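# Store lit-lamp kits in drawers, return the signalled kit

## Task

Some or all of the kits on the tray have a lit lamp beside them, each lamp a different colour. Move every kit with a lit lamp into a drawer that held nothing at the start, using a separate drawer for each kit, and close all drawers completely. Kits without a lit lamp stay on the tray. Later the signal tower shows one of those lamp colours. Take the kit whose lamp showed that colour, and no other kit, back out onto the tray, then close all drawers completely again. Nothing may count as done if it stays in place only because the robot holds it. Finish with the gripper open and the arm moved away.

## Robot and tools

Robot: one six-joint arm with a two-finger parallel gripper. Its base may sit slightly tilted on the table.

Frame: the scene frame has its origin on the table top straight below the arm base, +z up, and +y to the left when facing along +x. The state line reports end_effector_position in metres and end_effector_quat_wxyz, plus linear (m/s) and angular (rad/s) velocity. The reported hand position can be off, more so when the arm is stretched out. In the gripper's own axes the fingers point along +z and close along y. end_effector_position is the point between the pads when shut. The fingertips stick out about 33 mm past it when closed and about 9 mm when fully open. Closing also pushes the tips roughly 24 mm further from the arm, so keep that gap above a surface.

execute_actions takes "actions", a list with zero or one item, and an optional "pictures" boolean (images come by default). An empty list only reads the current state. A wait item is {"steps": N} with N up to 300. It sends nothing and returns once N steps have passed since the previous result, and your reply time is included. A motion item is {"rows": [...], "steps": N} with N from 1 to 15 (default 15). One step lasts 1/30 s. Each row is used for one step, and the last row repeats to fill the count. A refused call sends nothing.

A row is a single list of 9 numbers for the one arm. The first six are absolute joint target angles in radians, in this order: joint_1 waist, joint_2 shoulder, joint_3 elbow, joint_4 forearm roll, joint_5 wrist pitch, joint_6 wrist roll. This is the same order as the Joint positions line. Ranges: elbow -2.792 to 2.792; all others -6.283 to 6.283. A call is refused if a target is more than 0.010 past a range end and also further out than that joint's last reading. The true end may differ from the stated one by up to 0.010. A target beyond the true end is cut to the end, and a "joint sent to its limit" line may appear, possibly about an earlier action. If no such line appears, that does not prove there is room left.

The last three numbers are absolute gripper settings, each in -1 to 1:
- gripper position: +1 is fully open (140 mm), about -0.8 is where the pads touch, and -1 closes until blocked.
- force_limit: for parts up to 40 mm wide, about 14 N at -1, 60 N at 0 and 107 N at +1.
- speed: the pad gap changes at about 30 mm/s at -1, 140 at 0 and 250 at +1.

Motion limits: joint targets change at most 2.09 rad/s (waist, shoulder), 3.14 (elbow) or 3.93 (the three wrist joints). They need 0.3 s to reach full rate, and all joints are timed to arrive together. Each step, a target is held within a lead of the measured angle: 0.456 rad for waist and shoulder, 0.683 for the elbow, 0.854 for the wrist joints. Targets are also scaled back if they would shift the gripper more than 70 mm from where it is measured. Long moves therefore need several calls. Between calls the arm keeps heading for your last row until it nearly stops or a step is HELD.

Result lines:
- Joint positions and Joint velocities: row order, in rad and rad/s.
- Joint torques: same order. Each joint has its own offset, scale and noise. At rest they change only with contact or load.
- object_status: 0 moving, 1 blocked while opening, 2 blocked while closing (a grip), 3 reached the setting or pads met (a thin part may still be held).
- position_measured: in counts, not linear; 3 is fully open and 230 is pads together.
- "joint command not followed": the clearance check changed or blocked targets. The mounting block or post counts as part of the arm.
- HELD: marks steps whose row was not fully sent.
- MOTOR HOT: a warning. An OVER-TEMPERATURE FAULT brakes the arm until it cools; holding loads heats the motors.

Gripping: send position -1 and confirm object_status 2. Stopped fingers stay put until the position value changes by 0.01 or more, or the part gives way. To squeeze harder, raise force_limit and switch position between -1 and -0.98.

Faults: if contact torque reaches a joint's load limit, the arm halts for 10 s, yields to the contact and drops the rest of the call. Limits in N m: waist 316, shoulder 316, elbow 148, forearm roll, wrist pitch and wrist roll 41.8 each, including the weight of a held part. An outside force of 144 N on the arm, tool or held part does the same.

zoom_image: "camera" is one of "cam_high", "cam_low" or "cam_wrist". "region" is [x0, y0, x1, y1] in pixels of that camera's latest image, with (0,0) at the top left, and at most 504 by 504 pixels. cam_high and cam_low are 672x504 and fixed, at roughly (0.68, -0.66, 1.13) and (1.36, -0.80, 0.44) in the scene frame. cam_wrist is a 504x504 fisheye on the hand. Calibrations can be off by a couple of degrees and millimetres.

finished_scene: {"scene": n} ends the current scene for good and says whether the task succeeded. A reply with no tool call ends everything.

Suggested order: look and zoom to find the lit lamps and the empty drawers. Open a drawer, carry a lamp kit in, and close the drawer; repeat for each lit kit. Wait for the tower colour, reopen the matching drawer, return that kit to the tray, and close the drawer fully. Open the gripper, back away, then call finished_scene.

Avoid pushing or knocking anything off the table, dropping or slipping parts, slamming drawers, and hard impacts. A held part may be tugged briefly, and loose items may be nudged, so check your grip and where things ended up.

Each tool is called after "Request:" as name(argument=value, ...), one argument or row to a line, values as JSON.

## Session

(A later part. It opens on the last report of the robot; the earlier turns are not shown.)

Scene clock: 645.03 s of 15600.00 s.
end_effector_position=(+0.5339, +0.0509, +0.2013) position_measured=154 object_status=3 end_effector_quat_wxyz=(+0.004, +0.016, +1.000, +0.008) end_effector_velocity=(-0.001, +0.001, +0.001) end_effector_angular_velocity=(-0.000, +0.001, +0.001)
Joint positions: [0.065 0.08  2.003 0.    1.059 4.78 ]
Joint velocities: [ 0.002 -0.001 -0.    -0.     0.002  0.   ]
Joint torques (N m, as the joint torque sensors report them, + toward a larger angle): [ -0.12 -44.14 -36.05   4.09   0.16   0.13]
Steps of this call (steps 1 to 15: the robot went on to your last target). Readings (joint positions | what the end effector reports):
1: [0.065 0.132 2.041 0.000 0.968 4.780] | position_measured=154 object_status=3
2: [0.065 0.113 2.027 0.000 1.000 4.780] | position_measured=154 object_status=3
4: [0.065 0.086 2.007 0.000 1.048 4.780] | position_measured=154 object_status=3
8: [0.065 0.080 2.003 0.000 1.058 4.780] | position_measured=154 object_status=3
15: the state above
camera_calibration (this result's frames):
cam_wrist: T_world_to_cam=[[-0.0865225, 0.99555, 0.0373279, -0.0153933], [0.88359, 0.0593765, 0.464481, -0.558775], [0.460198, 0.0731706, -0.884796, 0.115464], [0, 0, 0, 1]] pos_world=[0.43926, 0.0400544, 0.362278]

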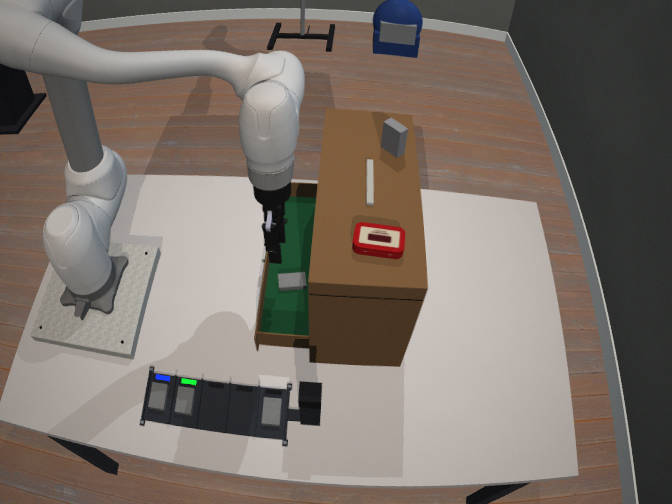

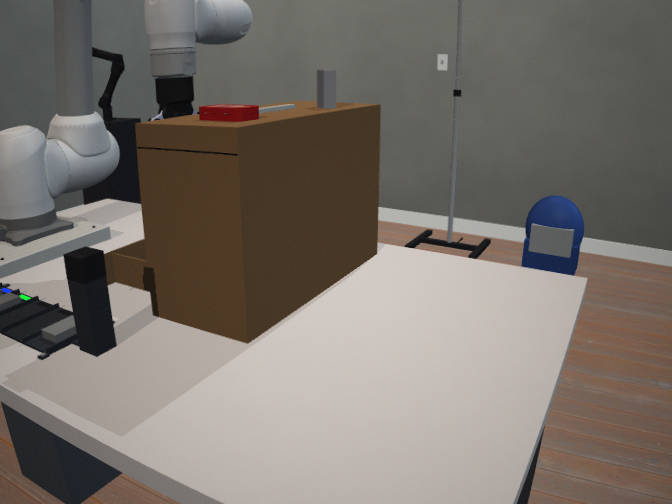

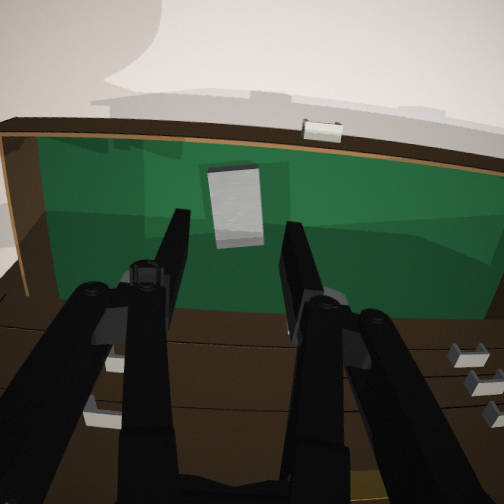

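Request:
execute_actions(
  actions=[
    {"rows":[[0.186,-0.45,2.6,0,0.15,1.76,-0.1,0.5,0]],"steps":15},
  ],
  pictures=false,
)

Request:
execute_actions(
  actions=[
    {"steps":25},
  ],
  pictures=false,
)

Request:
execute_actions(
  actions=[
    {"rows":[[0.186,-0.28,2.70,0,-0.12,1.76,-0.1,0.5,0],[0.186,-0.28,2.70,0,-0.12,1.76,-0.1,0.5,0],[0.186,-0.28,2.70,0,-0.12,1.76,-0.1,0.5,0],[0.186,-0.28,2.70,0,-0.12,1.76,-0.1,0.5,0],[0.186,-0.28,2.70,0,-0.12,1.76,-0.1,0.5,0],[0.186,-0.28,2.70,0,-0.12,1.76,-0.1,0.5,0],[0.186,-0.28,2.70,0,-0.12,1.76,-0.1,0.5,0],[0.187,-0.07,2.725,0,-0.355,1.76,-0.1,0.5,0]],"steps":15},
  ],
  pictures=false,
)

Request:
execute_actions(
  actions=[
    {"steps":10},
  ],
)

Scene clock: 652.97 s of 15600.00 s.
end_effector_position=(+0.4512, +0.0959, +0.2125) position_measured=141 object_status=3 end_effector_quat_wxyz=(+0.319, -0.540, +0.762, -0.159) end_effector_velocity=(-0.120, +0.037, +0.058) end_effector_angular_velocity=(-2.268, -1.268, +2.816)
Joint positions: [ 0.17  -0.373  2.52  -0.     0.275  3.615]
Joint velocities: [ 0.118 -0.568  0.59  -0.001 -0.923 -3.634]
Joint torques (N m, as the joint torque sensors report them, + toward a larger angle): [ -7.87  20.3  -45.27   5.07  -1.92   0.01]
Steps of this call (steps 1 to 15: the robot went on to your last target; steps 16 to 90: nothing new was sent; then 4.43 s passed at rest; steps 91 to 105: all 15 steps of this action). Readings (joint positions | what the end effector reports):
91: [0.065 0.080 2.003 -0.000 1.059 4.780] | position_measured=154 object_status=0
92: [0.066 0.077 2.006 -0.000 1.053 4.775] | position_measured=152 object_status=0
94: [0.073 0.049 2.043 -0.000 1.001 4.722] | position_measured=141 object_status=0
98: [0.111 -0.099 2.233 -0.000 0.725 4.444] | position_measured=141 object_status=0
105: the state above

Scene clock: 653.80 s of 15600.00 s.
end_effector_position=(+0.4339, +0.1006, +0.2206) position_measured=141 object_status=3 end_effector_quat_wxyz=(-0.077, +0.911, -0.018, +0.406) end_effector_velocity=(-0.000, +0.000, -0.001) end_effector_angular_velocity=(-0.001, +0.001, +0.001)
Joint positions: [ 0.186 -0.45   2.6   -0.     0.15   1.76 ]
Joint velocities: [ 0.001  0.001  0.    -0.     0.    -0.   ]
Joint torques (N m, as the joint torque sensors report them, + toward a larger angle): [ -1.62   6.71 -36.8    3.91  -2.04   0.25]
Steps of this call (steps 1 to 25: the robot went on to your last target). Readings (joint positions | what the end effector reports):
1: [0.173 -0.390 2.538 -0.000 0.248 3.491] | position_measured=141 object_status=3
2: [0.176 -0.403 2.551 -0.000 0.226 3.368] | position_measured=141 object_status=3
4: [0.180 -0.422 2.570 -0.000 0.196 3.122] | position_measured=141 object_status=3
8: [0.184 -0.440 2.589 -0.000 0.167 2.629] | position_measured=141 object_status=3
25: the state above

Scene clock: 654.30 s of 15600.00 s.
end_effector_position=(+0.4529, +0.1057, +0.0982) position_measured=141 object_status=3 end_effector_quat_wxyz=(-0.077, +0.910, -0.017, +0.406) end_effector_velocity=(+0.033, +0.009, -0.140) end_effector_angular_velocity=(-0.006, +0.043, +0.004)
Joint positions: [ 0.187 -0.091  2.723 -0.    -0.333  1.76 ]
Joint velocities: [ 0.004  0.53   0.055  0.    -0.541  0.001]
Joint torques (N m, as the joint torque sensors report them, + toward a larger angle): [  4.42 -40.51 -24.44   2.4   -2.22   0.04]
Steps of this call (steps 1 to 15: all 15 steps of this action). Readings (joint positions | what the end effector reports):
1: [0.186 -0.450 2.600 -0.000 0.150 1.760] | position_measured=141 object_status=3
2: [0.186 -0.447 2.602 -0.000 0.145 1.760] | position_measured=141 object_status=3
4: [0.186 -0.419 2.618 -0.000 0.101 1.760] | position_measured=141 object_status=3
8: [0.186 -0.306 2.685 -0.000 -0.077 1.760] | position_measured=141 object_status=3
15: the state above

Scene clock: 654.63 s of 15600.00 s.
end_effector_position=(+0.4544, +0.1061, +0.0929) position_measured=141 object_status=3 end_effector_quat_wxyz=(-0.077, +0.911, -0.017, +0.406) end_effector_velocity=(-0.001, +0.000, -0.001) end_effector_angular_velocity=(+0.000, +0.003, -0.000)
Joint positions: [ 0.187 -0.07   2.725 -0.    -0.355  1.76 ]
Joint velocities: [0.001 0.001 0.    0.    0.002 0.001]
Joint torques (N m, as the joint torque sensors report them, + toward a larger angle): [ -1.13 -14.77 -21.84   2.17  -1.87   0.08]
Steps of this call (steps 1 to 10: the robot went on to your last target). Readings (joint positions | what the end effector reports):
1: [0.187 -0.078 2.724 -0.000 -0.347 1.760] | position_measured=141 object_status=3
2: [0.187 -0.071 2.725 -0.000 -0.353 1.760] | position_measured=141 object_status=3
4: [0.187 -0.070 2.725 -0.000 -0.355 1.760] | position_measured=141 object_status=3
8: [0.187 -0.070 2.725 -0.000 -0.355 1.760] | position_measured=141 object_status=3
10: the state above
camera_calibration (this result's frames):
cam_wrist: T_world_to_cam=[[0.0933456, -0.994317, -0.0511801, 0.064413], [-0.928473, -0.068374, -0.365053, 0.472553], [0.359479, 0.0815954, -0.929579, 0.101115], [0, 0, 0, 1]] pos_world=[0.396392, 0.0881068, 0.269798]

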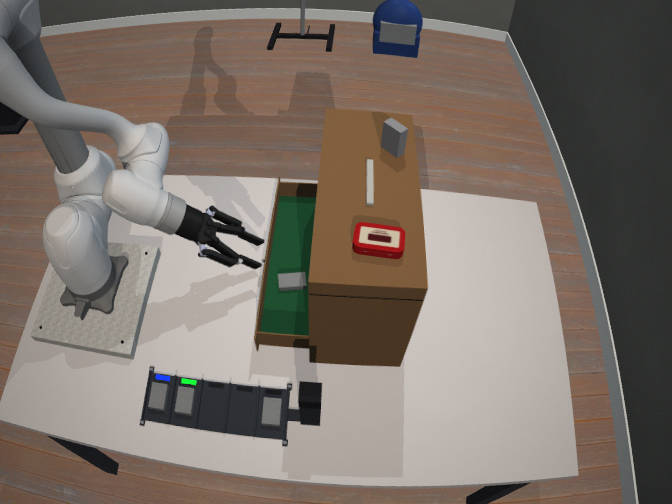

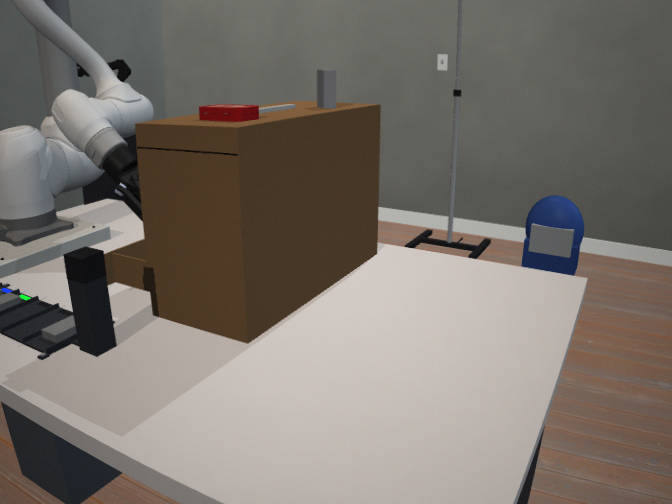

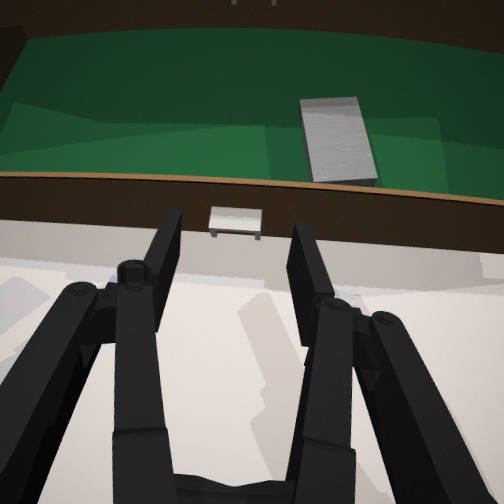

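Push shut.

Request:
execute_actions(
  actions=[
    {"rows":[[0.186,-0.03,2.70,0,-0.37,1.76,-0.1,0.5,0],[0.186,-0.03,2.70,0,-0.37,1.76,-0.1,0.5,0],[0.186,-0.03,2.70,0,-0.37,1.76,-0.1,0.5,0],[0.178,0.017,2.653,0,-0.37,1.755,-0.1,0.5,0],[0.178,0.017,2.653,0,-0.37,1.755,-0.1,0.5,0],[0.178,0.017,2.653,0,-0.37,1.755,-0.1,0.5,0],[0.178,0.017,2.653,0,-0.37,1.755,-0.1,0.5,0],[0.17,0.06,2.605,0,-0.365,1.75,-0.1,0.5,0],[0.17,0.06,2.605,0,-0.365,1.75,-0.1,0.5,0],[0.17,0.06,2.605,0,-0.365,1.75,-0.1,0.5,0],[0.17,0.06,2.605,0,-0.365,1.75,-0.1,0.5,0],[0.163,0.103,2.555,0,-0.358,1.75,-0.1,0.5,0]],"steps":15},
  ],
  pictures=false,
)

Request:
execute_actions(
  actions=[
    {"rows":[[0.163,0.103,2.555,0,-0.358,1.75,-0.1,0.5,0],[0.163,0.103,2.555,0,-0.358,1.75,-0.1,0.5,0],[0.159,0.13,2.52,0,-0.35,1.745,-0.1,0.5,0],[0.159,0.13,2.52,0,-0.35,1.745,-0.1,0.5,0],[0.159,0.13,2.52,0,-0.35,1.745,-0.1,0.5,0],[0.159,0.13,2.52,0,-0.35,1.745,-0.1,0.5,0],[0.157,0.149,2.495,0,-0.344,1.74,-0.1,0.5,0],[0.157,0.149,2.495,0,-0.344,1.74,-0.1,0.5,0],[0.157,0.149,2.495,0,-0.344,1.74,-0.1,0.5,0],[0.157,0.149,2.495,0,-0.344,1.74,-0.1,0.5,0],[0.156,0.1555,2.4867,0,-0.342,1.74,-0.1,0.5,0],[0.156,0.1555,2.4867,0,-0.342,1.74,-0.1,0.5,0],[0.156,0.1555,2.4867,0,-0.342,1.74,-0.1,0.5,0],[0.156,0.158,2.4833,0,-0.341,1.74,-0.1,0.5,0]],"steps":15},
  ],
  pictures=false,
)

Request:
execute_actions(
  actions=[
    {"rows":[[0.156,0.1605,2.48,0,-0.340,1.74,-0.1,0.5,0],[0.156,0.1605,2.48,0,-0.340,1.74,-0.1,0.5,0],[0.156,0.1605,2.48,0,-0.340,1.74,-0.1,0.5,0],[0.156,0.1605,2.48,0,-0.340,1.74,-0.1,0.5,0],[0.156,0.1605,2.48,0,-0.340,1.74,-0.1,0.5,0],[0.156,0.1605,2.48,0,-0.340,1.74,-0.1,0.5,0],[0.156,0.1605,2.48,0,-0.340,1.74,-0.1,0.5,0],[0.156,0.1625,2.4775,0,-0.339,1.74,-0.1,0.5,0]],"steps":15},
  ],
)

Scene clock: 667.20 s of 15600.00 s.
end_effector_position=(+0.5537, +0.1092, +0.0915) position_measured=141 object_status=3 end_effector_quat_wxyz=(-0.071, +0.910, -0.023, +0.407) end_effector_velocity=(+0.274, +0.003, +0.012) end_effector_angular_velocity=(+0.005, -0.032, -0.061)
Joint positions: [ 0.165  0.092  2.568  0.    -0.36   1.75 ]
Joint velocities: [-0.061  0.357 -0.442 -0.     0.052  0.   ]
Joint torques (N m, as the joint torque sensors report them, + toward a larger angle): [  5.1  -44.01 -14.34   1.4   -1.64   0.07]
Steps of this call (steps 1 to 30: the robot went on to your last target; steps 31 to 90: nothing new was sent; then 9.07 s passed at rest; steps 91 to 105: all 15 steps of this action). Readings (joint positions | what the end effector reports):
91: [0.187 -0.070 2.725 0.000 -0.355 1.760] | position_measured=141 object_status=3
92: [0.187 -0.067 2.724 0.000 -0.356 1.760] | position_measured=141 object_status=3
94: [0.187 -0.043 2.708 0.000 -0.365 1.760] | position_measured=141 object_status=3
98: [0.179 0.014 2.656 0.000 -0.370 1.755] | position_measured=141 object_status=3
105: the state above

Scene clock: 667.70 s of 15600.00 s.
end_effector_position=(+0.6027, +0.1104, +0.0914) position_measured=141 object_status=3 end_effector_quat_wxyz=(-0.067, +0.911, -0.022, +0.407) end_effector_velocity=(+0.036, +0.005, +0.000) end_effector_angular_velocity=(+0.001, -0.000, -0.001)
Joint positions: [ 0.156  0.156  2.486 -0.    -0.342  1.74 ]
Joint velocities: [ 0.     0.046 -0.062  0.001  0.016  0.   ]
Joint torques (N m, as the joint torque sensors report them, + toward a larger angle): [ -3.92 -34.46 -26.12   2.73  -1.8    0.11]
Steps of this call (steps 1 to 15: all 15 steps of this action). Readings (joint positions | what the end effector reports):
1: [0.163 0.100 2.558 0.000 -0.359 1.750] | position_measured=141 object_status=3
2: [0.163 0.103 2.555 0.000 -0.358 1.750] | position_measured=141 object_status=3
4: [0.163 0.106 2.552 0.000 -0.357 1.749] | position_measured=141 object_status=3
8: [0.159 0.133 2.516 0.000 -0.349 1.744] | position_measured=141 object_status=3
15: the state above

Scene clock: 668.20 s of 15600.00 s.
end_effector_position=(+0.6071, +0.1110, +0.0912) position_measured=141 object_status=3 end_effector_quat_wxyz=(-0.067, +0.911, -0.022, +0.407) end_effector_velocity=(+0.000, -0.000, -0.000) end_effector_angular_velocity=(-0.000, +0.001, -0.000)
Joint positions: [ 0.156  0.162  2.478 -0.    -0.339  1.74 ]
Joint velocities: [-0.001  0.001 -0.    -0.     0.001 -0.   ]
Joint torques (N m, as the joint torque sensors report them, + toward a larger angle): [  3.54 -26.47 -37.4    0.74  -4.35  -0.16]
Steps of this call (steps 1 to 15: all 15 steps of this action). Readings (joint positions | what the end effector reports):
1: [0.156 0.158 2.484 -0.000 -0.341 1.740] | position_measured=141 object_status=3
2: [0.156 0.159 2.482 -0.000 -0.341 1.740] | position_measured=141 object_status=3
4: [0.156 0.160 2.480 -0.000 -0.340 1.740] | position_measured=141 object_status=3
8: [0.156 0.161 2.480 -0.000 -0.340 1.740] | position_measured=141 object_status=3
15: the state above
camera_calibration (this result's frames):
cam_wrist: T_world_to_cam=[[0.0756162, -0.996472, -0.0364057, 0.0645198], [-0.929316, -0.0571912, -0.36483, 0.613305], [0.361461, 0.0614195, -0.930362, 0.0453417], [0, 0, 0, 1]] pos_world=[0.548686, 0.0965829, 0.268285]

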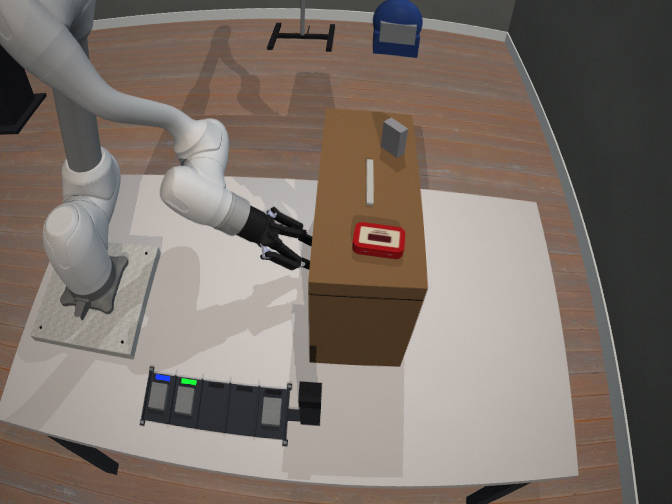

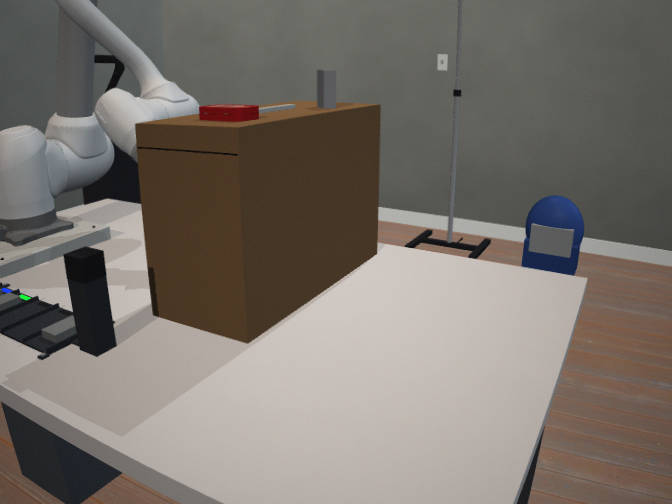

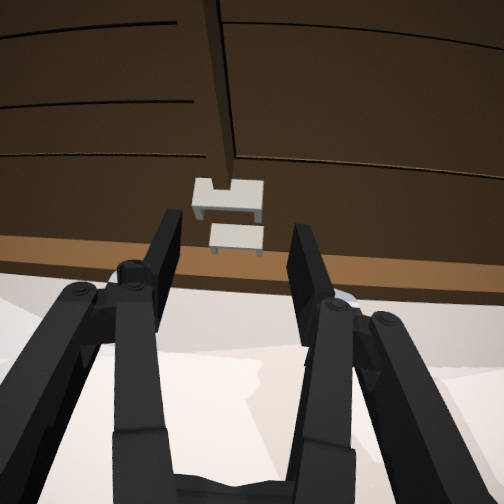

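Request:
execute_actions(
  actions=[
    {"rows":[[0.163,0.103,2.555,0,-0.358,1.74,-0.1,0.5,0],[0.163,0.103,2.555,0,-0.358,1.74,-0.1,0.5,0],[0.163,0.103,2.555,0,-0.358,1.74,-0.1,0.5,0],[0.163,0.103,2.555,0,-0.358,1.74,-0.1,0.5,0],[0.163,0.103,2.555,0,-0.358,1.74,-0.1,0.5,0],[0.2,-0.35,2.6,0,0.05,1.74,-0.1,0.5,0]],"steps":15},
  ],
  pictures=false,
)

Request:
execute_actions(
  actions=[
    {"rows":[[0.2,-0.35,2.6,0,0.05,1.74,-0.1,0.5,0],[0.2,-0.35,2.6,0,0.05,1.74,-0.1,0.5,0],[0.2,-0.35,2.6,0,0.05,1.74,-0.1,0.5,0],[0.2,-0.35,2.6,0,0.05,1.74,-0.1,0.5,0],[0.2,-0.35,2.6,0,0.05,1.74,-0.1,0.5,0],[0.566,-0.2,2.45,-1.302,0.407,3.23,-0.1,0.5,0]],"steps":15},
  ],
  pictures=false,
)

Request:
execute_actions(
  actions=[
    {"steps":15},
  ],
  pictures=false,
)

Request:
execute_actions(
  actions=[
    {"rows":[[0.566,-0.074,2.336,-1.302,0.407,3.23,-0.1,0.5,0]],"steps":15},
  ],
)

Scene clock: 695.67 s of 15600.00 s.
end_effector_position=(+0.5042, +0.1122, +0.1638) position_measured=141 object_status=3 end_effector_quat_wxyz=(-0.073, +0.909, -0.009, +0.409) end_effector_velocity=(-0.290, +0.000, +0.267) end_effector_angular_velocity=(-0.004, +0.028, +0.094)
Joint positions: [ 0.185 -0.168  2.583 -0.    -0.121  1.74 ]
Joint velocities: [ 0.094 -1.184  0.108  0.     1.105  0.001]
Joint torques (N m, as the joint torque sensors report them, + toward a larger angle): [ -1.18 -14.63 -26.69   2.83  -1.81   0.24]
Steps of this call (steps 1 to 15: the robot went on to your last target; steps 16 to 90: nothing new was sent; then 23.97 s passed at rest; steps 91 to 105: all 15 steps of this action). Readings (joint positions | what the end effector reports):
91: [0.156 0.162 2.478 -0.000 -0.339 1.740] | position_measured=141 object_status=3
92: [0.156 0.160 2.481 -0.000 -0.339 1.740] | position_measured=141 object_status=3
94: [0.159 0.133 2.516 -0.000 -0.349 1.740] | position_measured=141 object_status=3
98: [0.165 0.084 2.559 -0.000 -0.346 1.740] | position_measured=141 object_status=3
105: the state above

Scene clock: 696.17 s of 15600.00 s.
end_effector_position=(+0.4436, +0.1642, +0.1826) position_measured=141 object_status=3 end_effector_quat_wxyz=(-0.030, +0.940, +0.069, +0.334) end_effector_velocity=(+0.142, +0.098, +0.047) end_effector_angular_velocity=(-0.938, -0.154, +0.033)
Joint positions: [ 0.421 -0.271  2.509 -0.562  0.287  2.301]
Joint velocities: [ 0.985  0.482 -0.393 -3.679  0.806  3.687]
Joint torques (N m, as the joint torque sensors report them, + toward a larger angle): [-11.7   -1.95 -29.76   1.62  -1.24  -0.08]
Steps of this call (steps 1 to 15: all 15 steps of this action). Readings (joint positions | what the end effector reports):
1: [0.189 -0.208 2.587 -0.000 -0.083 1.740] | position_measured=141 object_status=3
2: [0.192 -0.247 2.591 -0.000 -0.047 1.740] | position_measured=141 object_status=3
4: [0.197 -0.310 2.596 -0.000 0.012 1.740] | position_measured=141 object_status=3
8: [0.211 -0.348 2.595 -0.024 0.070 1.764] | position_measured=141 object_status=3
15: the state above

Scene clock: 696.67 s of 15600.00 s.
end_effector_position=(+0.4991, +0.1870, +0.2291) position_measured=141 object_status=3 end_effector_quat_wxyz=(-0.010, +0.909, -0.006, +0.417) end_effector_velocity=(+0.000, +0.000, +0.001) end_effector_angular_velocity=(+0.000, -0.001, +0.000)
Joint positions: [ 0.566 -0.2    2.45  -1.302  0.407  3.23 ]
Joint velocities: [ 0.001 -0.    -0.    -0.002  0.     0.002]
Joint torques (N m, as the joint torque sensors report them, + toward a larger angle): [ -2.14 -11.6  -31.7    0.22   0.26   0.08]
Steps of this call (steps 1 to 15: the robot went on to your last target). Readings (joint positions | what the end effector reports):
1: [0.451 -0.256 2.496 -0.685 0.312 2.425] | position_measured=141 object_status=3
2: [0.476 -0.244 2.486 -0.801 0.333 2.545] | position_measured=141 object_status=3
4: [0.513 -0.226 2.472 -0.993 0.363 2.779] | position_measured=141 object_status=3
8: [0.556 -0.205 2.454 -1.237 0.399 3.118] | position_measured=141 object_status=3
15: the state above

Scene clock: 697.17 s of 15600.00 s.
end_effector_position=(+0.5596, +0.2229, +0.2330) position_measured=141 object_status=3 end_effector_quat_wxyz=(-0.007, +0.911, -0.004, +0.412) end_effector_velocity=(-0.000, +0.000, -0.001) end_effector_angular_velocity=(-0.001, +0.001, +0.000)
Joint positions: [ 0.566 -0.074  2.336 -1.302  0.407  3.23 ]
Joint velocities: [ 0.002  0.001  0.    -0.     0.002  0.001]
Joint torques (N m, as the joint torque sensors report them, + toward a larger angle): [ -2.36 -22.84 -31.06   0.2    0.19   0.05]
Steps of this call (steps 1 to 15: all 15 steps of this action). Readings (joint positions | what the end effector reports):
1: [0.566 -0.200 2.450 -1.302 0.407 3.230] | position_measured=141 object_status=3
2: [0.566 -0.197 2.448 -1.302 0.407 3.230] | position_measured=141 object_status=3
4: [0.566 -0.169 2.422 -1.302 0.407 3.230] | position_measured=141 object_status=3
8: [0.566 -0.081 2.342 -1.302 0.407 3.230] | position_measured=141 object_status=3
15: the state above
camera_calibration (this result's frames):
cam_wrist: T_world_to_cam=[[0.0587858, -0.994385, 0.087996, 0.16485], [-0.927446, -0.0870128, -0.363693, 0.632567], [0.369307, -0.0602316, -0.927353, 0.209644], [0, 0, 0, 1]] pos_world=[0.499558, 0.231593, 0.409968]

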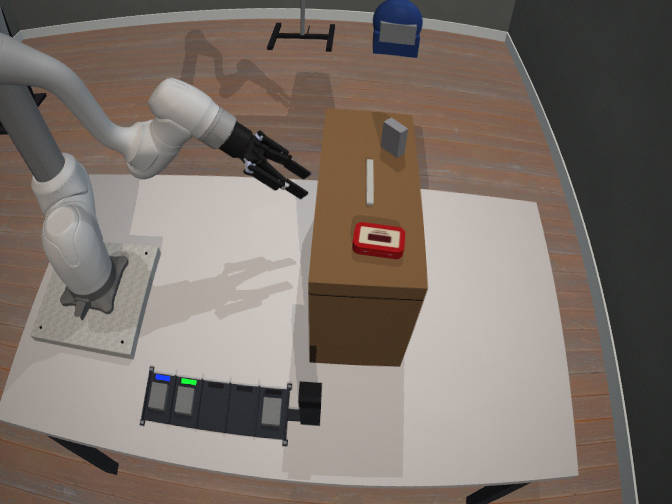

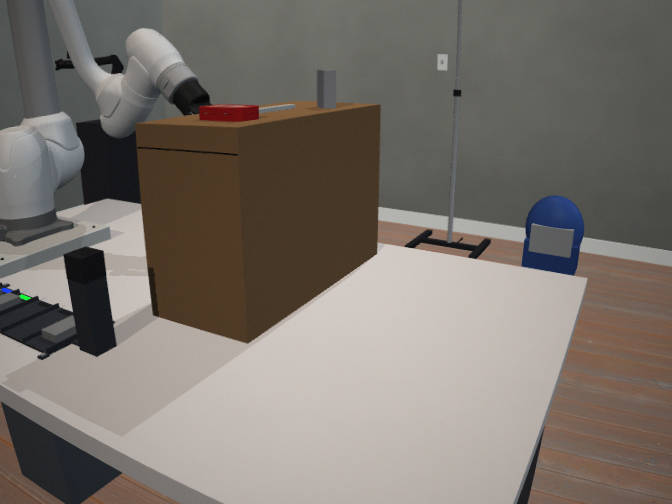

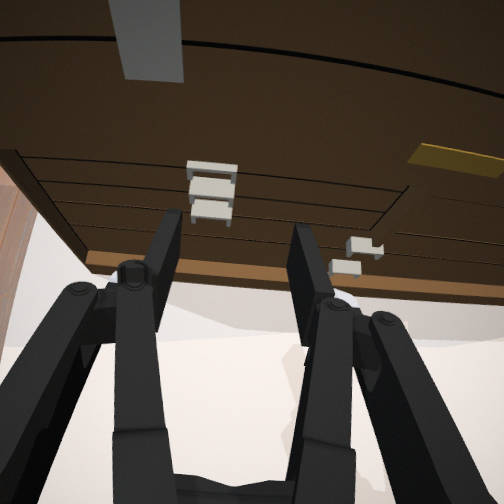

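Request:
execute_actions(
  actions=[
    {"rows":[[0.591,-0.061,2.326,-1.304,0.425,3.247,-0.1,0.5,0],[0.591,-0.061,2.326,-1.304,0.425,3.247,-0.1,0.5,0],[0.591,-0.061,2.326,-1.304,0.425,3.247,-0.1,0.5,0],[0.591,-0.061,2.326,-1.304,0.425,3.247,-0.1,0.5,0],[0.591,-0.061,2.326,-1.304,0.425,3.247,-0.1,0.5,0],[0.591,-0.061,2.326,-1.304,0.425,3.247,-0.1,0.5,0],[0.567,-0.033,2.30,-1.3135,0.4065,3.24,-0.1,0.5,0],[0.567,-0.033,2.30,-1.3135,0.4065,3.24,-0.1,0.5,0],[0.567,-0.033,2.30,-1.3135,0.4065,3.24,-0.1,0.5,0],[0.567,-0.033,2.30,-1.3135,0.4065,3.24,-0.1,0.5,0],[0.543,-0.005,2.274,-1.323,0.388,3.234,-0.1,0.5,0]],"steps":15},
  ],
)

Scene clock: 713.93 s of 15600.00 s.
end_effector_position=(+0.5986, +0.2355, +0.2313) position_measured=141 object_status=3 end_effector_quat_wxyz=(-0.006, +0.911, -0.003, +0.411) end_effector_velocity=(+0.029, -0.006, -0.016) end_effector_angular_velocity=(-0.007, +0.021, -0.005)
Joint positions: [ 0.544 -0.006  2.276 -1.322  0.388  3.234]
Joint velocities: [-0.046  0.057 -0.031 -0.012 -0.035 -0.012]
Joint torques (N m, as the joint torque sensors report them, + toward a larger angle): [ -9.28 -62.9  -67.05  -5.47   4.16   1.89]
Steps of this call (steps 1 to 15: the robot went on to your last target; steps 16 to 90: nothing new was sent; then 13.27 s passed at rest; steps 91 to 105: all 15 steps of this action). Readings (joint positions | what the end effector reports):
91: [0.566 -0.074 2.336 -1.302 0.407 3.230] | position_measured=141 object_status=3
92: [0.569 -0.072 2.335 -1.302 0.408 3.232] | position_measured=141 object_status=3
94: [0.586 -0.063 2.328 -1.304 0.422 3.244] | position_measured=141 object_status=3
98: [0.589 -0.058 2.323 -1.305 0.423 3.246] | position_measured=141 object_status=3
105: the state above
camera_calibration (this result's frames):
cam_wrist: T_world_to_cam=[[0.060961, -0.994066, 0.0900866, 0.173339], [-0.927656, -0.0897391, -0.362494, 0.669772], [0.368427, -0.0614714, -0.927622, 0.195305], [0, 0, 0, 1]] pos_world=[0.538795, 0.244421, 0.408342]

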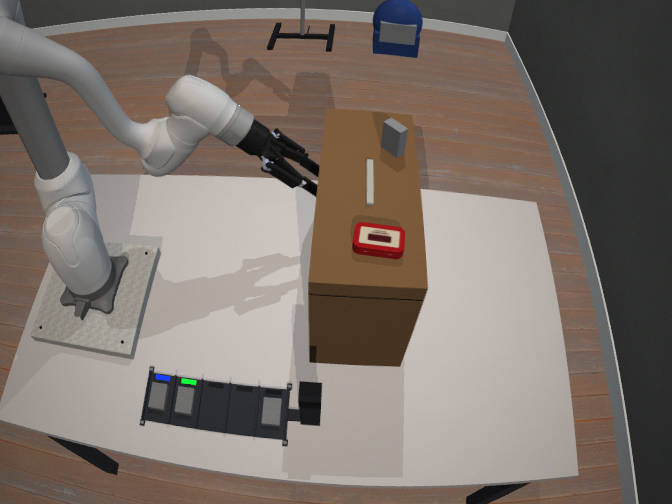

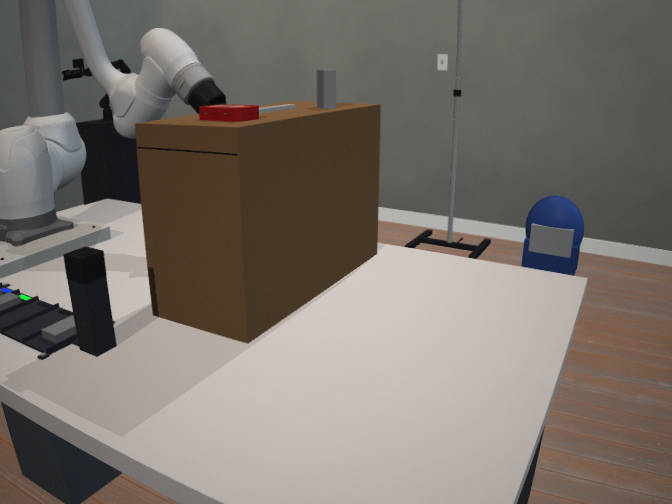

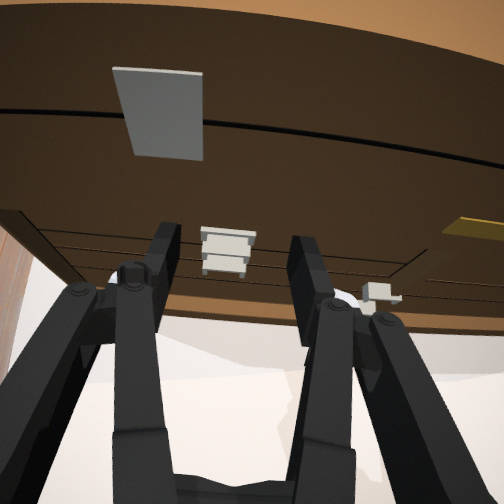

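Request:
execute_actions(
  actions=[
    {"rows":[[0.558,-0.015,2.283,-1.319,0.395,3.236,-0.1,0.5,0]],"steps":15},
  ],
)

Scene clock: 715.87 s of 15600.00 s.
end_effector_position=(+0.5913, +0.2393, +0.2327) position_measured=141 object_status=3 end_effector_quat_wxyz=(-0.008, +0.911, -0.001, +0.412) end_effector_velocity=(-0.001, +0.001, -0.001) end_effector_angular_velocity=(-0.002, +0.001, +0.001)
Joint positions: [ 0.558 -0.015  2.283 -1.319  0.395  3.236]
Joint velocities: [ 0.002  0.001  0.001 -0.     0.001  0.   ]
Joint torques (N m, as the joint torque sensors report them, + toward a larger angle): [ -0.78 -30.68 -31.4    0.19   0.25   0.05]
Steps of this call (steps 1 to 15: the robot went on to your last target; steps 16 to 43: nothing new was sent; steps 44 to 58: all 15 steps of this action). Readings (joint positions | what the end effector reports):
44: [0.543 -0.005 2.274 -1.323 0.388 3.234] | position_measured=141 object_status=3
45: [0.545 -0.007 2.275 -1.323 0.390 3.234] | position_measured=141 object_status=3
47: [0.556 -0.014 2.280 -1.321 0.395 3.236] | position_measured=141 object_status=3
51: [0.558 -0.015 2.282 -1.319 0.395 3.236] | position_measured=141 object_status=3
58: the state above
camera_calibration (this result's frames):
cam_wrist: T_world_to_cam=[[0.0663398, -0.99375, 0.0897723, 0.174265], [-0.926548, -0.0947408, -0.364052, 0.664728], [0.370282, -0.0590272, -0.927042, 0.197699], [0, 0, 0, 1]] pos_world=[0.531137, 0.247822, 0.409627]

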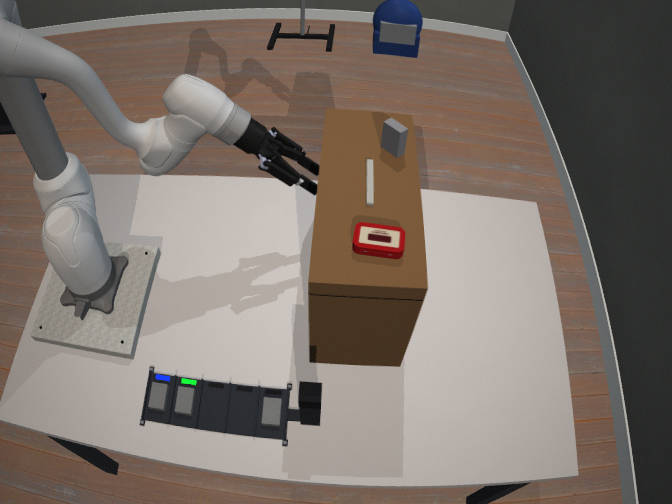

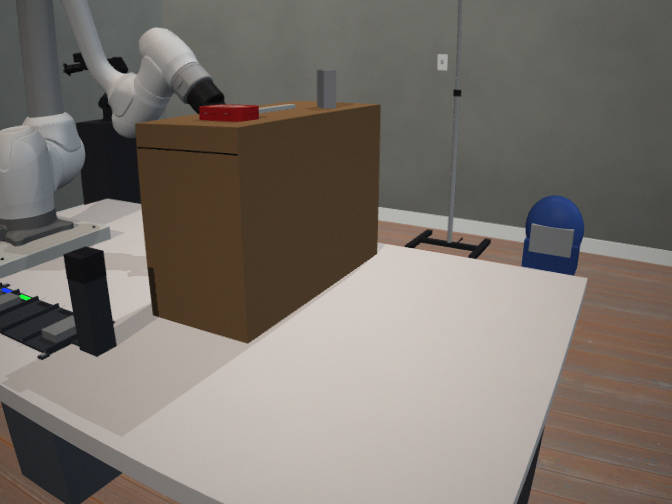

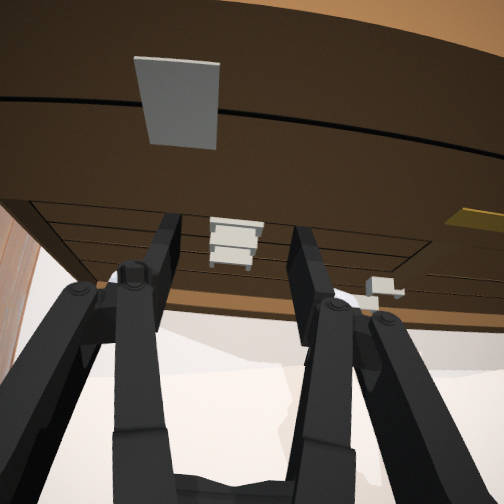

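Request:
execute_actions(
  actions=[
    {"rows":[[0.558,-0.015,2.283,-1.319,0.395,3.236,-1,0.3,-0.2]],"steps":15},
  ],
  pictures=false,
)

Request:
execute_actions(
  actions=[
    {"steps":20},
  ],
)

Scene clock: 718.80 s of 15600.00 s.
end_effector_position=(+0.5912, +0.2394, +0.2326) position_measured=197 object_status=0 end_effector_quat_wxyz=(-0.008, +0.911, -0.000, +0.412) end_effector_velocity=(-0.000, -0.000, +0.000) end_effector_angular_velocity=(+0.000, -0.000, -0.001)
Joint positions: [ 0.558 -0.015  2.283 -1.319  0.395  3.236]
Joint velocities: [-0.    -0.001  0.     0.001  0.001 -0.   ]
Joint torques (N m, as the joint torque sensors report them, + toward a larger angle): [-11.6  -25.94 -25.06   0.88   5.5    0.29]
Steps of this call (steps 1 to 15: the robot went on to your last target; steps 16 to 73: nothing new was sent; steps 74 to 88: all 15 steps of this action). Readings (joint positions | what the end effector reports):
74: [0.558 -0.015 2.283 -1.319 0.395 3.236] | position_measured=141 object_status=0
75: [0.558 -0.015 2.283 -1.319 0.395 3.236] | position_measured=143 object_status=0
77: [0.558 -0.015 2.283 -1.319 0.395 3.236] | position_measured=156 object_status=0
81: [0.558 -0.015 2.283 -1.319 0.395 3.236] | position_measured=182 object_status=0
88: the state above

Scene clock: 719.47 s of 15600.00 s.
end_effector_position=(+0.5912, +0.2394, +0.2326) position_measured=197 object_status=2 end_effector_quat_wxyz=(-0.008, +0.911, -0.000, +0.412) end_effector_velocity=(-0.000, +0.000, +0.000) end_effector_angular_velocity=(+0.000, -0.000, +0.001)
Joint positions: [ 0.558 -0.015  2.283 -1.319  0.395  3.236]
Joint velocities: [ 0.001 -0.     0.    -0.    -0.     0.   ]
Joint torques (N m, as the joint torque sensors report them, + toward a larger angle): [-11.21 -25.39 -25.16   0.75   5.6    0.23]
Steps of this call (steps 1 to 15: the robot went on to your last target; steps 16 to 20: nothing new was sent). Readings (joint positions | what the end effector reports):
1: [0.558 -0.015 2.283 -1.319 0.395 3.236] | position_measured=197 object_status=2
2: [0.558 -0.015 2.283 -1.319 0.395 3.236] | position_measured=197 object_status=2
4: [0.558 -0.015 2.283 -1.319 0.395 3.236] | position_measured=197 object_status=2
8: [0.558 -0.015 2.283 -1.319 0.395 3.236] | position_measured=197 object_status=2
20: the state above
The arm was judged still, so your last target was given up. Only a new action makes it travel on or press farther. Fingers that are still opening or closing keep moving.
camera_calibration (this result's frames):
cam_wrist: T_world_to_cam=[[0.066562, -0.993721, 0.0899332, 0.174172], [-0.926573, -0.0949996, -0.36392, 0.664668], [0.370179, -0.0591064, -0.927078, 0.197737], [0, 0, 0, 1]] pos_world=[0.531072, 0.247909, 0.40954]

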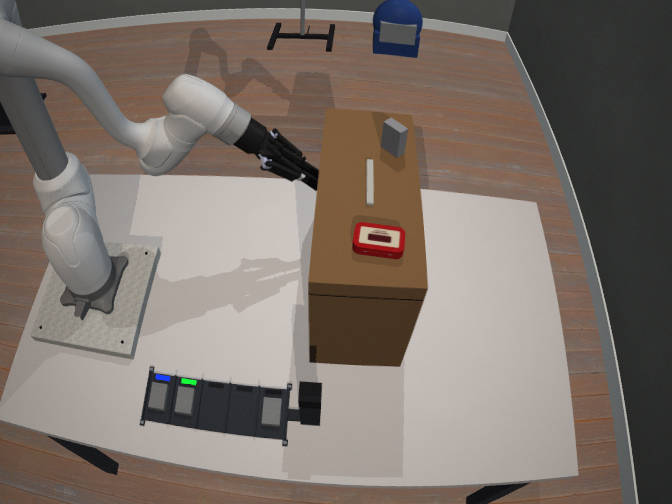

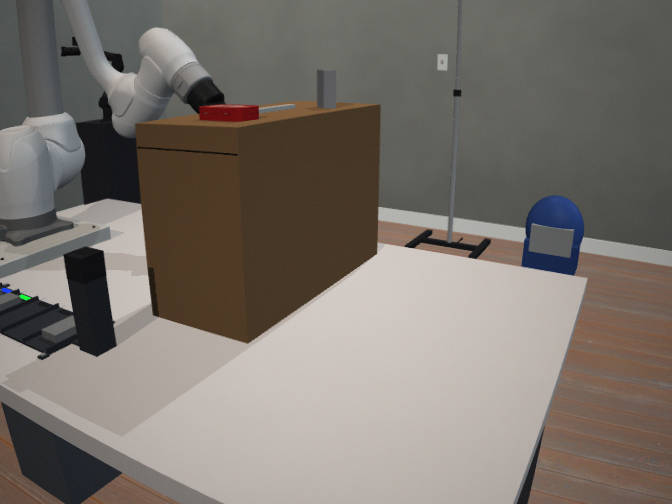

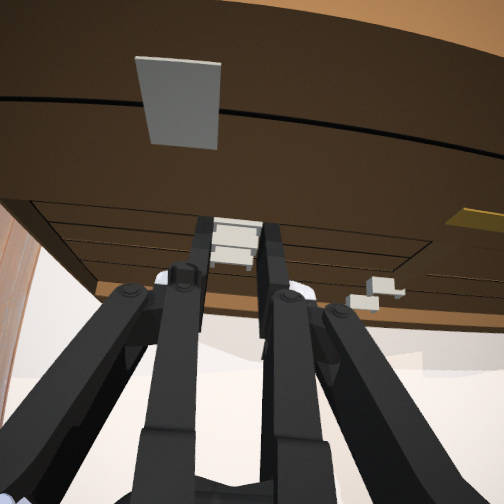

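Request:
execute_actions(
  actions=[
    {"rows":[[0.561,-0.015,2.283,-1.319,0.395,3.236,-1,0.3,-0.2],[0.561,-0.015,2.283,-1.319,0.395,3.236,-1,0.3,-0.2],[0.575,-0.03,2.297,-1.314,0.405,3.24,-1,0.3,-0.2],[0.575,-0.03,2.297,-1.314,0.405,3.24,-1,0.3,-0.2],[0.59,-0.048,2.314,-1.308,0.417,3.244,-1,0.3,-0.2],[0.59,-0.048,2.314,-1.308,0.417,3.244,-1,0.3,-0.2],[0.608,-0.07,2.334,-1.301,0.431,3.249,-1,0.3,-0.2],[0.608,-0.07,2.334,-1.301,0.431,3.249,-1,0.3,-0.2],[0.628,-0.09,2.352,-1.293,0.446,3.255,-1,0.3,-0.2],[0.628,-0.09,2.352,-1.293,0.446,3.255,-1,0.3,-0.2],[0.65,-0.112,2.371,-1.284,0.464,3.261,-1,0.3,-0.2]],"steps":15},
  ],
)

Scene clock: 744.10 s of 15600.00 s.
end_effector_position=(+0.5219, +0.2379, +0.2323) position_measured=198 object_status=2 end_effector_quat_wxyz=(-0.009, +0.911, +0.000, +0.412) end_effector_velocity=(-0.013, -0.001, +0.001) end_effector_angular_velocity=(-0.006, -0.003, -0.005)
Joint positions: [ 0.65  -0.112  2.37  -1.284  0.463  3.261]
Joint velocities: [ 0.027 -0.018  0.013  0.008  0.029  0.007]
Joint torques (N m, as the joint torque sensors report them, + toward a larger angle): [-25.88   0.58 -25.1    1.35   9.96   0.52]
Steps of this call (steps 1 to 90: nothing new was sent; then 21.13 s passed at rest; steps 91 to 105: all 15 steps of this action). Readings (joint positions | what the end effector reports):
91: [0.558 -0.015 2.283 -1.319 0.395 3.236] | position_measured=197 object_status=2
92: [0.559 -0.015 2.283 -1.319 0.395 3.236] | position_measured=197 object_status=2
94: [0.563 -0.018 2.285 -1.318 0.398 3.237] | position_measured=198 object_status=2
98: [0.592 -0.051 2.316 -1.307 0.419 3.245] | position_measured=198 object_status=2
105: the state above
camera_calibration (this result's frames):
cam_wrist: T_world_to_cam=[[0.0689651, -0.993631, 0.0891158, 0.17626], [-0.926098, -0.0969783, -0.364607, 0.60056], [0.370927, -0.0573847, -0.926887, 0.222235], [0, 0, 0, 1]] pos_world=[0.461588, 0.246132, 0.409248]

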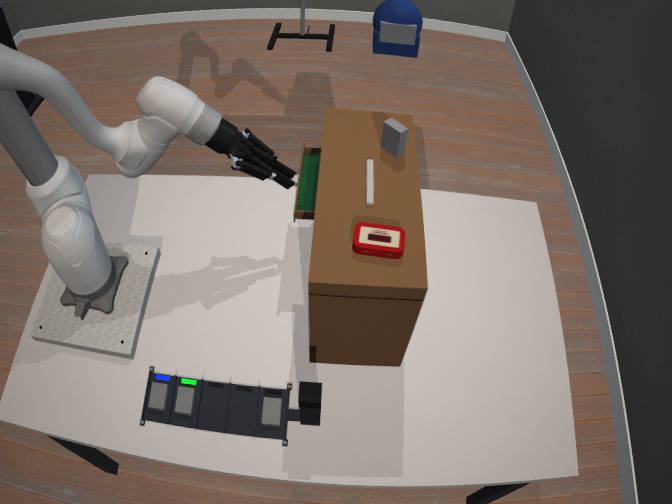

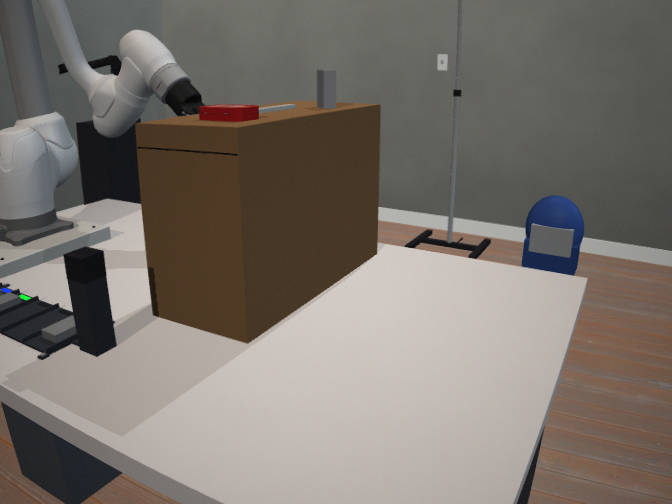

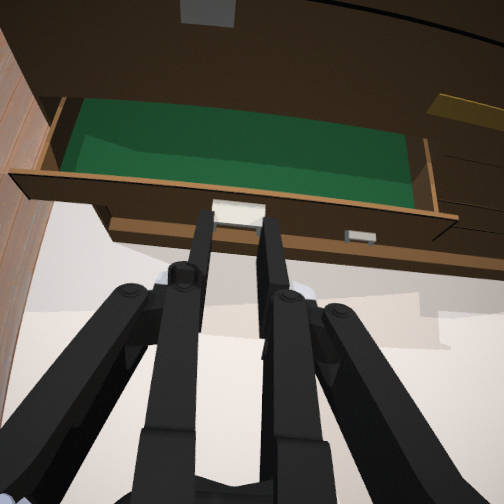

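Request:
execute_actions(
  actions=[
    {"rows":[[0.657,-0.112,2.371,-1.284,0.464,3.261,-1,0.3,-0.2],[0.657,-0.112,2.371,-1.284,0.464,3.261,-1,0.3,-0.2],[0.677,-0.128,2.385,-1.275,0.479,3.264,-1,0.3,-0.2],[0.677,-0.128,2.385,-1.275,0.479,3.264,-1,0.3,-0.2],[0.703,-0.1455,2.399,-1.265,0.495,3.2675,-1,0.3,-0.2],[0.703,-0.1455,2.399,-1.265,0.495,3.2675,-1,0.3,-0.2],[0.727,-0.164,2.413,-1.253,0.514,3.271,-1,0.3,-0.2],[0.727,-0.164,2.413,-1.253,0.514,3.271,-1,0.3,-0.2],[0.752,-0.183,2.427,-1.24,0.534,3.274,-1,0.3,-0.2],[0.752,-0.183,2.427,-1.24,0.534,3.274,-1,0.3,-0.2],[0.777,-0.201,2.441,-1.228,0.553,3.2775,-1,0.3,-0.2]],"steps":15},
  ],
)

Scene clock: 750.13 s of 15600.00 s.
end_effector_position=(+0.4541, +0.2416, +0.2313) position_measured=198 object_status=2 end_effector_quat_wxyz=(-0.011, +0.911, +0.007, +0.412) end_effector_velocity=(-0.018, +0.001, +0.001) end_effector_angular_velocity=(-0.002, -0.002, +0.004)
Joint positions: [ 0.776 -0.201  2.441 -1.229  0.552  3.277]
Joint velocities: [ 0.041 -0.023  0.015  0.016  0.032  0.005]
Joint torques (N m, as the joint torque sensors report them, + toward a larger angle): [ 35.75  29.64 -45.31   3.   -36.09  -0.82]
Steps of this call (steps 1 to 15: the robot went on to your last target; steps 16 to 90: nothing new was sent; then 2.53 s passed at rest; steps 91 to 105: all 15 steps of this action). Readings (joint positions | what the end effector reports):
91: [0.650 -0.112 2.371 -1.284 0.464 3.261] | position_measured=198 object_status=2
92: [0.652 -0.112 2.371 -1.284 0.464 3.261] | position_measured=198 object_status=2
94: [0.659 -0.114 2.373 -1.283 0.468 3.262] | position_measured=198 object_status=2
98: [0.702 -0.146 2.400 -1.264 0.497 3.268] | position_measured=198 object_status=2
105: the state above
camera_calibration (this result's frames):
cam_wrist: T_world_to_cam=[[0.0833629, -0.99245, 0.0899697, 0.177692], [-0.924808, -0.110677, -0.363978, 0.540393], [0.371188, -0.0528624, -0.927052, 0.245413], [0, 0, 0, 1]] pos_world=[0.393852, 0.249133, 0.408215]

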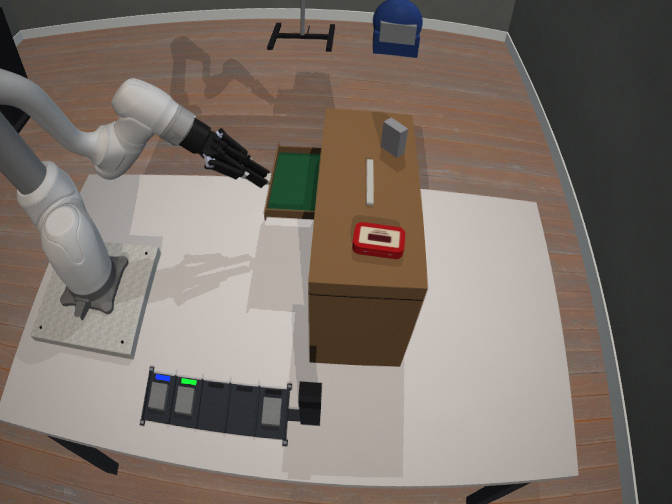

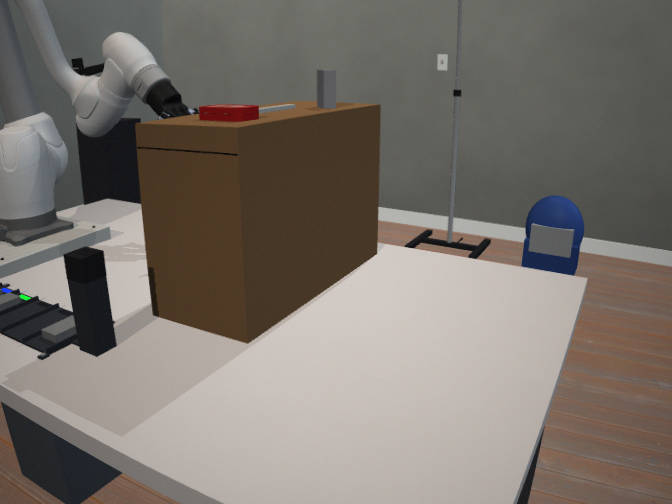

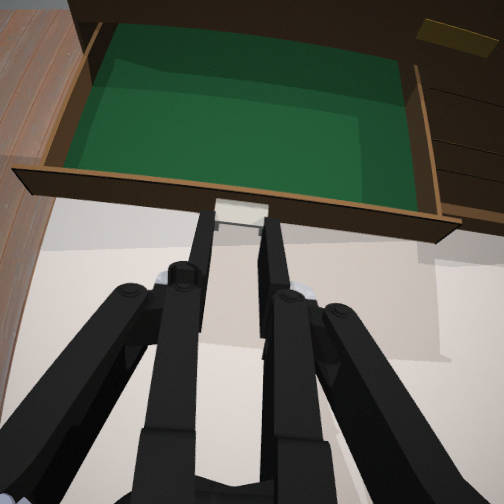

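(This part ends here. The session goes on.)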